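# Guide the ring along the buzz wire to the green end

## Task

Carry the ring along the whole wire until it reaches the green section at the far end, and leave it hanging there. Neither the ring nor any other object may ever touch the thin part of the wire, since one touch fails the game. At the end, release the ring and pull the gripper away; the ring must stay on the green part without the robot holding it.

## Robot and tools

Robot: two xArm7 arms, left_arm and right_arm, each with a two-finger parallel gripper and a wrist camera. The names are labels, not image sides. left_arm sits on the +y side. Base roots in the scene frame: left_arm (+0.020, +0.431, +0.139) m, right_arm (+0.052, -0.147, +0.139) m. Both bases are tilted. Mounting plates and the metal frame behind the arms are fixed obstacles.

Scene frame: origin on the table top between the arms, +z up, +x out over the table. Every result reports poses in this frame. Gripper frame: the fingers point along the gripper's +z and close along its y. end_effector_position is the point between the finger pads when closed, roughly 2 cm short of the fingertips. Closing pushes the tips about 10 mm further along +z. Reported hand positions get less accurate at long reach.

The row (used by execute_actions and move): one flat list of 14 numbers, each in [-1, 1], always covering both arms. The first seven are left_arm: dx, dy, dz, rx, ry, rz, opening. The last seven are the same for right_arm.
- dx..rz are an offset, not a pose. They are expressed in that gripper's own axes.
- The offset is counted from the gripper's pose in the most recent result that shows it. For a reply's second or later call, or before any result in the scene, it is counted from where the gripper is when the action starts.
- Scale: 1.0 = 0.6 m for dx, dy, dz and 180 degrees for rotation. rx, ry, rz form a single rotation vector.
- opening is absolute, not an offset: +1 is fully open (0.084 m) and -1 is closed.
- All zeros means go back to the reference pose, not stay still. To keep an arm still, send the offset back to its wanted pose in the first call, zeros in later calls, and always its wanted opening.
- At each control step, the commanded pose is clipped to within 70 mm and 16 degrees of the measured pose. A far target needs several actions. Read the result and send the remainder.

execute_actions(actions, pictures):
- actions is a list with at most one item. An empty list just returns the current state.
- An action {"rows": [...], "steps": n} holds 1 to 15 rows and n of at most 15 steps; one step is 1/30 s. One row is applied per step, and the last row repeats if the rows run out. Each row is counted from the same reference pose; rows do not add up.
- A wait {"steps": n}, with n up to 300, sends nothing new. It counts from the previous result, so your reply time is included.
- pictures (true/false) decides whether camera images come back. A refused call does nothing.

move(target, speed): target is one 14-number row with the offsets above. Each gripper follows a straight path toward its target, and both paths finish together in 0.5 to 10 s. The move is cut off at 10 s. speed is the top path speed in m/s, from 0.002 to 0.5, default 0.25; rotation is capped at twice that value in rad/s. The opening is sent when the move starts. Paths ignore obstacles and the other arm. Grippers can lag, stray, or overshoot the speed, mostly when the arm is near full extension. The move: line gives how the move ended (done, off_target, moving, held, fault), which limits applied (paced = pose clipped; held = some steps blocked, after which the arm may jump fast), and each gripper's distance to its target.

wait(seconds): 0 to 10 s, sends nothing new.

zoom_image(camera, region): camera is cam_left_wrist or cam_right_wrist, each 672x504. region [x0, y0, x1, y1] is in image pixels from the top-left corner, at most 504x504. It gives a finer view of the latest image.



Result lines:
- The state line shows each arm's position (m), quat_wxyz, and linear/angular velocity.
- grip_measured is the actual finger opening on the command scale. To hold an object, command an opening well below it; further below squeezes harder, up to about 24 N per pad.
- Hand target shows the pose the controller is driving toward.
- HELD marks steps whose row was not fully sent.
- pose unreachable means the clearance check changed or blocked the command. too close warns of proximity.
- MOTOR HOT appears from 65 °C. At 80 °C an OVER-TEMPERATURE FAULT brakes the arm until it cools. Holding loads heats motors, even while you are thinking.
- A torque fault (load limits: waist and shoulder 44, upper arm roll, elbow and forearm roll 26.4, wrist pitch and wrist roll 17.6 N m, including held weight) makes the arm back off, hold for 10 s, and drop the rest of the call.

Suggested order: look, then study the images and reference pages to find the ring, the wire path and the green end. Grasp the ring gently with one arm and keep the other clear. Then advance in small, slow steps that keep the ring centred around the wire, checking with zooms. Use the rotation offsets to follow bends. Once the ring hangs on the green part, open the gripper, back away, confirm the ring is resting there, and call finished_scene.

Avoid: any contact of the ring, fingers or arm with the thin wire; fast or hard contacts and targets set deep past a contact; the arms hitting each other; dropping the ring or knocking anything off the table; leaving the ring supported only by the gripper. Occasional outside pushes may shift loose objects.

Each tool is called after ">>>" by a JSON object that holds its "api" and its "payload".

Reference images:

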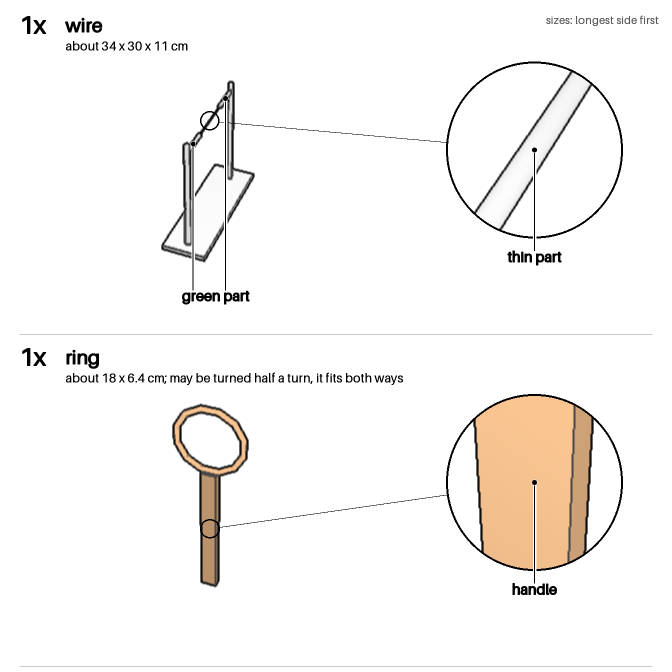

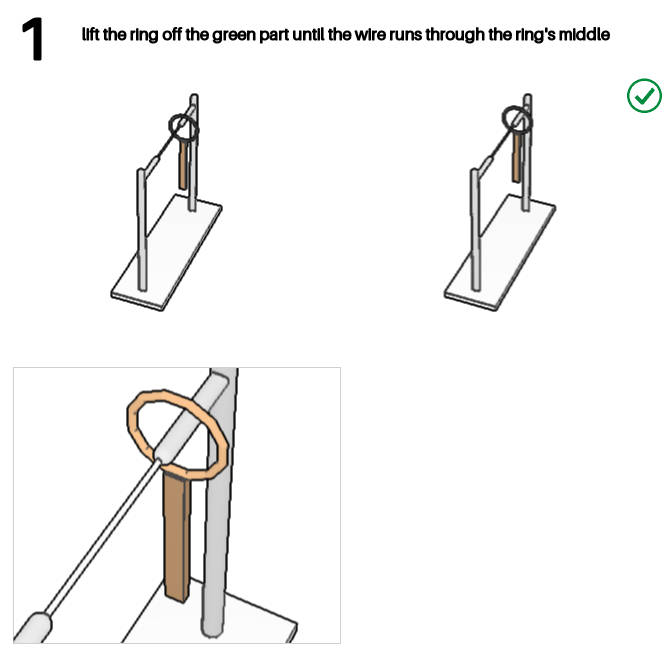

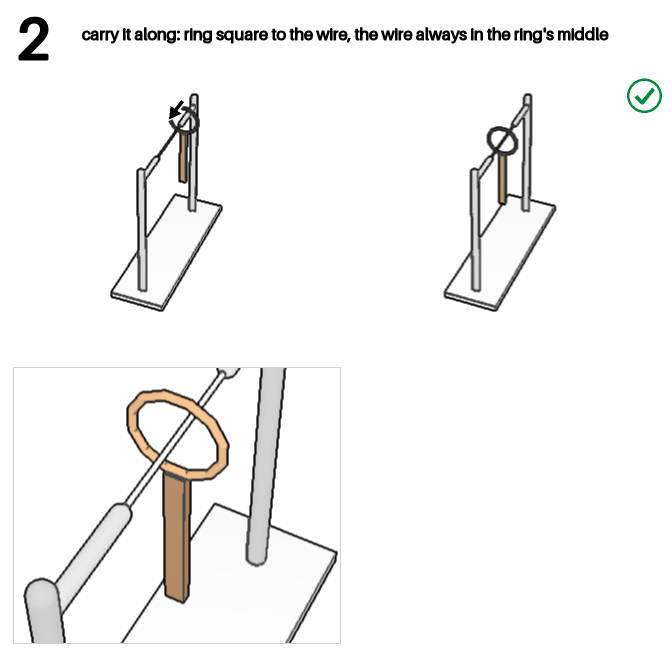

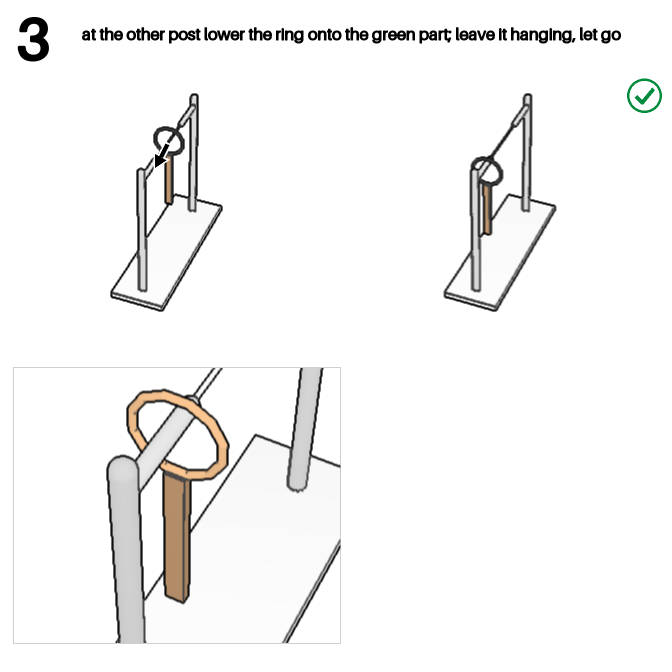

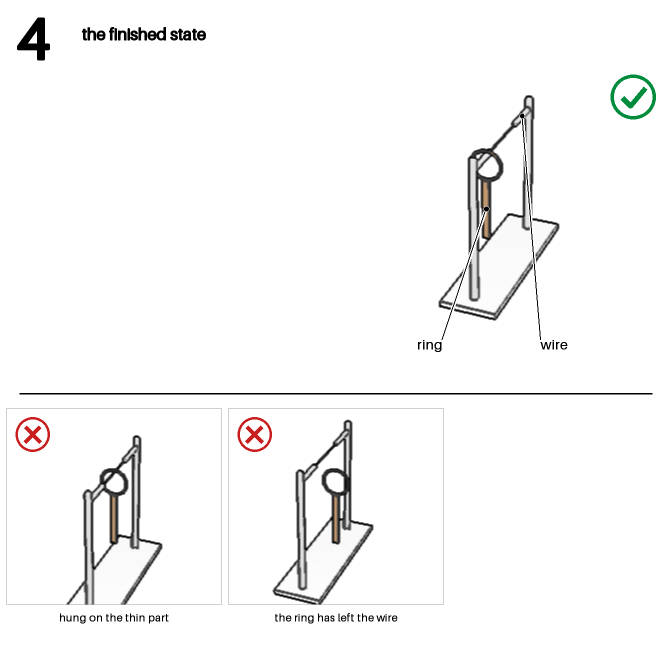

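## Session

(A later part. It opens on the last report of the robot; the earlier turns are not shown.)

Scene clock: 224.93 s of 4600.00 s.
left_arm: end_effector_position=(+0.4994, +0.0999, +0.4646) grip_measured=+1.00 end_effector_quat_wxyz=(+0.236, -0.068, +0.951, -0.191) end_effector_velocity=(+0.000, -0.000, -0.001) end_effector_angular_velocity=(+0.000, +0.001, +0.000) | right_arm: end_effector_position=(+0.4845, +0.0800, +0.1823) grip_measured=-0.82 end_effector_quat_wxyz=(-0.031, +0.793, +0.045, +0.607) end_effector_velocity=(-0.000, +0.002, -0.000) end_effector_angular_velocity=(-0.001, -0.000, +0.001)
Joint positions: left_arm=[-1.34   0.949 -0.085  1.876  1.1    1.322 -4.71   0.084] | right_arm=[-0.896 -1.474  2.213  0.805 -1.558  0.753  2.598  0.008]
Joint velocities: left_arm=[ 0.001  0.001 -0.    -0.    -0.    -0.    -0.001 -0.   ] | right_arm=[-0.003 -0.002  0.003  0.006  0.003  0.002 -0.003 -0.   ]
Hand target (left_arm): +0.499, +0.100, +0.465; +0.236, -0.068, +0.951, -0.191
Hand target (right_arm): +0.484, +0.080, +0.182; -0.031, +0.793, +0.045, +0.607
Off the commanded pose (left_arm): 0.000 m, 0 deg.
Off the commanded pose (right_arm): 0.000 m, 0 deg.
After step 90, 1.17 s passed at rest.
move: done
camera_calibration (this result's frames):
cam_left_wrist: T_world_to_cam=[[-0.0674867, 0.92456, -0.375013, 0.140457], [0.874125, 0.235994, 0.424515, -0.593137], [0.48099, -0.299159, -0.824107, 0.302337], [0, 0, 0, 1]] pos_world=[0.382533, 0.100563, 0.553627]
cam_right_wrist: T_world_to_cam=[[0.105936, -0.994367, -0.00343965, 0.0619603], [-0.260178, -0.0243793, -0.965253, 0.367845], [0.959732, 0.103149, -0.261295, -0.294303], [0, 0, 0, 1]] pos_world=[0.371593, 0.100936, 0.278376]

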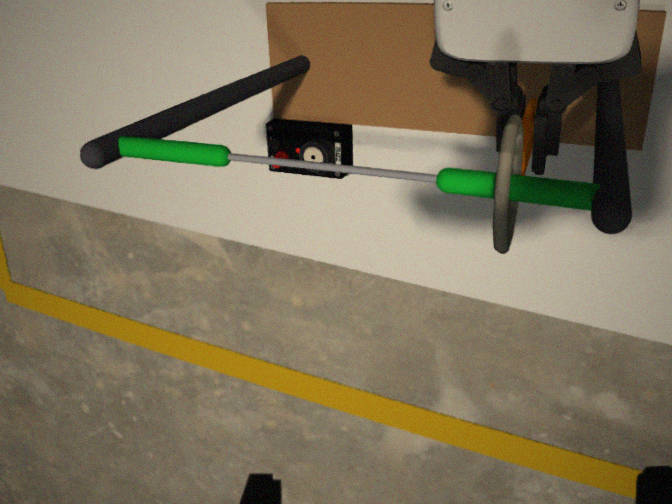

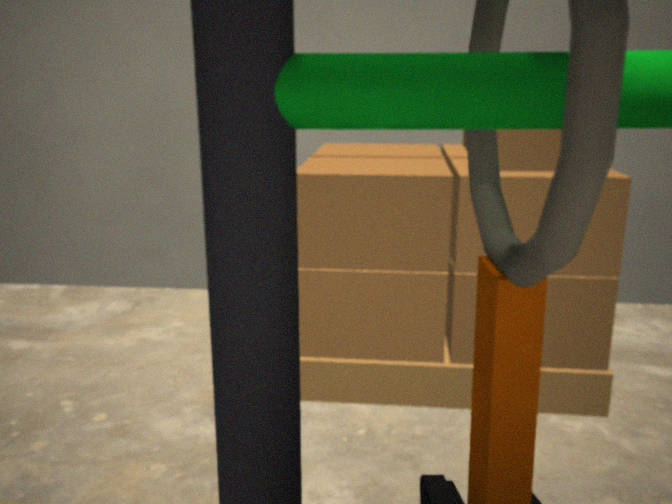

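>>> {"api": "move", "payload": {"target": [0, 0, 0, 0, 0, 0, 1, -0.0300, 0, 0.0095, 0, 0, 0, -0.95], "speed": 0.015}}

Scene clock: 229.30 s of 4600.00 s.
left_arm: end_effector_position=(+0.4994, +0.0999, +0.4646) grip_measured=+1.00 end_effector_quat_wxyz=(+0.236, -0.068, +0.951, -0.191) end_effector_velocity=(-0.001, -0.000, +0.000) end_effector_angular_velocity=(+0.000, -0.002, -0.001) | right_arm: end_effector_position=(+0.4853, +0.0799, +0.1635) grip_measured=-0.82 end_effector_quat_wxyz=(-0.031, +0.793, +0.045, +0.607) end_effector_velocity=(+0.000, +0.001, -0.000) end_effector_angular_velocity=(+0.002, -0.001, +0.000)
Joint positions: left_arm=[-1.34   0.949 -0.085  1.876  1.1    1.322 -4.71   0.084] | right_arm=[-0.925 -1.515  2.231  0.816 -1.574  0.753  2.651  0.008]
Joint velocities: left_arm=[-0.001  0.001 -0.     0.     0.001  0.    -0.     0.   ] | right_arm=[-0.002 -0.003  0.001  0.002 -0.002  0.001  0.004 -0.   ]
Hand target (left_arm): +0.499, +0.100, +0.465; +0.236, -0.068, +0.951, -0.191
Hand target (right_arm): +0.485, +0.080, +0.163; -0.031, +0.793, +0.045, +0.607
Off the commanded pose (left_arm): 0.000 m, 0 deg.
Off the commanded pose (right_arm): 0.000 m, 0 deg.
move: done
camera_calibration (this result's frames):
cam_left_wrist: T_world_to_cam=[[-0.0674868, 0.92456, -0.375013, 0.140457], [0.874125, 0.235994, 0.424515, -0.593137], [0.48099, -0.299159, -0.824107, 0.302337], [0, 0, 0, 1]] pos_world=[0.382533, 0.100563, 0.553627]
cam_right_wrist: T_world_to_cam=[[0.105818, -0.99438, -0.00340219, 0.0617758], [-0.260285, -0.0243961, -0.965224, 0.349992], [0.959716, 0.103024, -0.261404, -0.299957], [0, 0, 0, 1]] pos_world=[0.372434, 0.10087, 0.259621]

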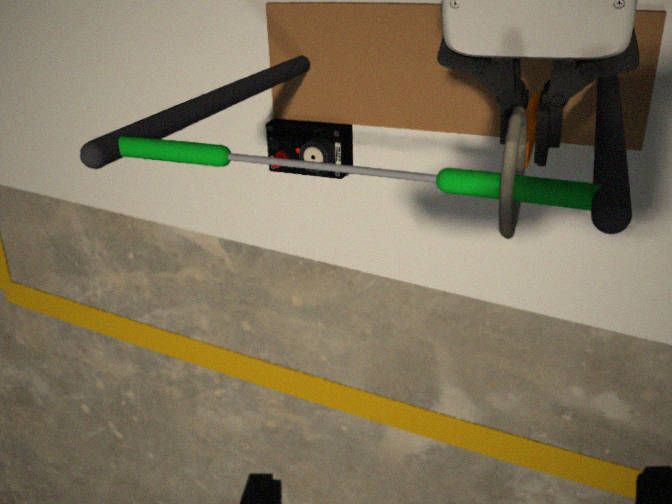

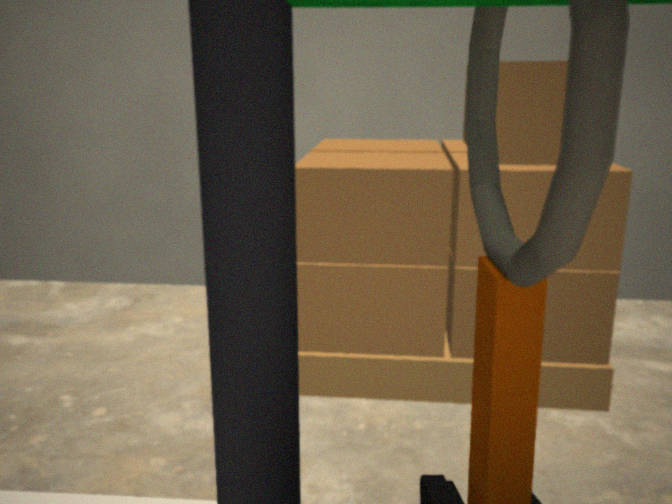

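Within about 1 mm of resting. Opening the fingers a little, then backing away.

>>> {"api": "move", "payload": {"target": [0, 0, 0, 0, 0, 0, 1, 0, 0, 0, 0, 0, 0, -0.35], "speed": 0.02}}

>>> {"api": "move", "payload": {"target": [0, 0, 0, 0, 0, 0, 1, 0, 0, -0.17, 0, 0, 0, -0.35], "speed": 0.06}}

Scene clock: 232.93 s of 4600.00 s.
left_arm: end_effector_position=(+0.4994, +0.0999, +0.4646) grip_measured=+1.00 end_effector_quat_wxyz=(+0.236, -0.068, +0.951, -0.191) end_effector_velocity=(+0.001, +0.000, -0.001) end_effector_angular_velocity=(+0.000, +0.002, +0.002) | right_arm: end_effector_position=(+0.4853, +0.0799, +0.1635) grip_measured=-0.37 end_effector_quat_wxyz=(-0.031, +0.793, +0.045, +0.607) end_effector_velocity=(-0.000, +0.000, -0.001) end_effector_angular_velocity=(+0.000, +0.001, +0.000)
Joint positions: left_arm=[-1.34   0.949 -0.085  1.876  1.1    1.322 -4.71   0.084] | right_arm=[-0.925 -1.515  2.231  0.816 -1.574  0.753  2.651  0.028]
Joint velocities: left_arm=[ 0.002  0.     0.     0.     0.    -0.    -0.    -0.   ] | right_arm=[-0.002  0.     0.001  0.    -0.     0.001  0.001  0.   ]
Hand target (left_arm): +0.499, +0.100, +0.465; +0.236, -0.068, +0.951, -0.191
Hand target (right_arm): +0.485, +0.080, +0.164; -0.031, +0.793, +0.045, +0.607
Off the commanded pose (left_arm): 0.000 m, 0 deg.
Off the commanded pose (right_arm): 0.000 m, 0 deg.
move: done
camera_calibration (this result's frames):
cam_left_wrist: T_world_to_cam=[[-0.0674868, 0.92456, -0.375013, 0.140457], [0.874125, 0.235994, 0.424515, -0.593137], [0.48099, -0.299159, -0.824107, 0.302337], [0, 0, 0, 1]] pos_world=[0.382533, 0.100563, 0.553627]
cam_right_wrist: T_world_to_cam=[[0.105819, -0.99438, -0.00340626, 0.0617772], [-0.260281, -0.0243919, -0.965225, 0.349991], [0.959717, 0.103026, -0.261399, -0.299958], [0, 0, 0, 1]] pos_world=[0.372434, 0.10087, 0.259622]

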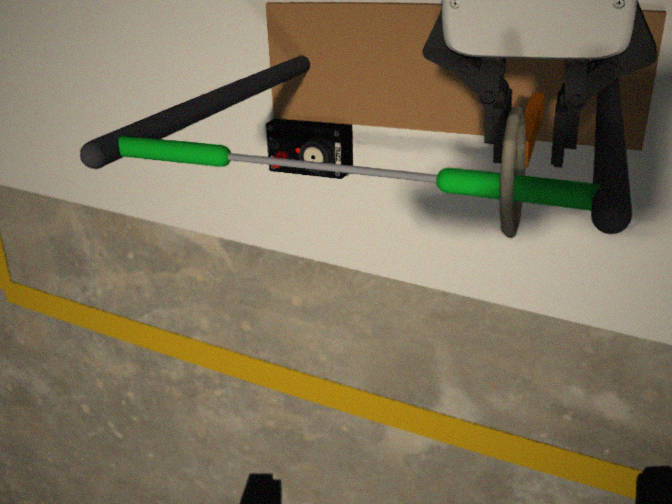

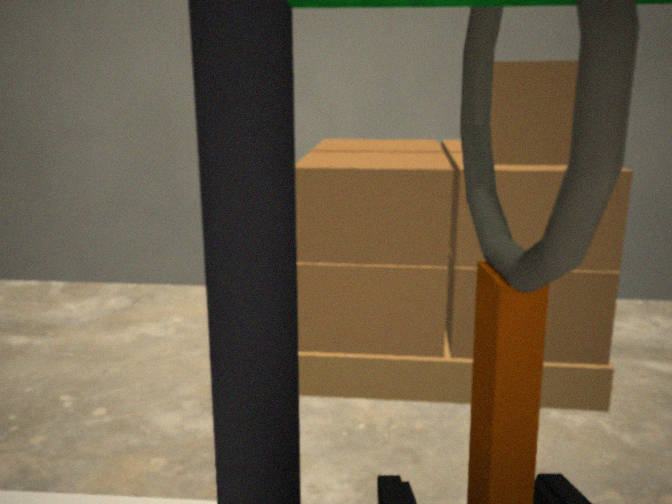

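Scene clock: 235.00 s of 4600.00 s.
left_arm: end_effector_position=(+0.4994, +0.0999, +0.4646) grip_measured=+1.00 end_effector_quat_wxyz=(+0.236, -0.068, +0.951, -0.191) end_effector_velocity=(-0.000, -0.000, -0.000) end_effector_angular_velocity=(+0.001, -0.000, -0.001) | right_arm: end_effector_position=(+0.3876, +0.0695, +0.1900) grip_measured=-0.37 end_effector_quat_wxyz=(-0.031, +0.793, +0.046, +0.607) end_effector_velocity=(-0.002, +0.001, +0.001) end_effector_angular_velocity=(+0.000, -0.001, +0.001)
Joint positions: left_arm=[-1.34   0.949 -0.085  1.876  1.1    1.322 -4.71   0.084] | right_arm=[-0.722 -1.365  2.418  0.693 -1.298  0.894  2.502  0.028]
Joint velocities: left_arm=[-0.  0.  0. -0. -0.  0.  0. -0.] | right_arm=[ 0.003  0.003  0.004  0.     0.005  0.004 -0.003  0.   ]
Hand target (left_arm): +0.499, +0.100, +0.465; +0.236, -0.068, +0.951, -0.191
Hand target (right_arm): +0.387, +0.070, +0.190; -0.031, +0.793, +0.046, +0.607
Off the commanded pose (left_arm): 0.000 m, 0 deg.
Off the commanded pose (right_arm): 0.000 m, 0 deg.
move: done
camera_calibration (this result's frames):
cam_left_wrist: T_world_to_cam=[[-0.0674869, 0.92456, -0.375013, 0.140457], [0.874125, 0.235994, 0.424515, -0.593137], [0.48099, -0.299159, -0.824107, 0.302337], [0, 0, 0, 1]] pos_world=[0.382533, 0.100563, 0.553627]
cam_right_wrist: T_world_to_cam=[[0.106011, -0.994359, -0.00336836, 0.061764], [-0.259998, -0.024449, -0.9653, 0.349811], [0.959772, 0.103208, -0.261123, -0.19823], [0, 0, 0, 1]] pos_world=[0.274658, 0.090427, 0.286118]

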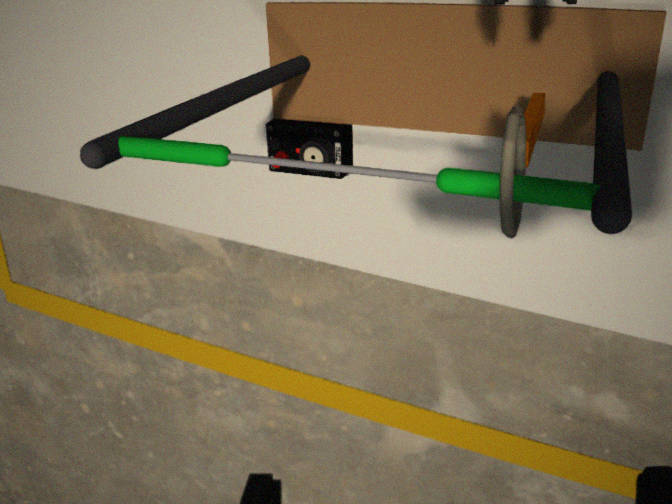

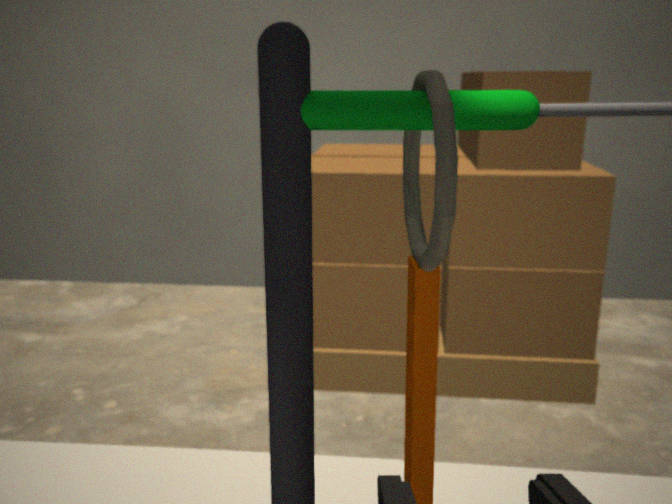

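The ring is hanging on the far green part, and the gripper is about 10 cm clear of it.

>>> {"api": "finished_scene", "payload": {"scene": 1}}

The scene is finished: the task was done.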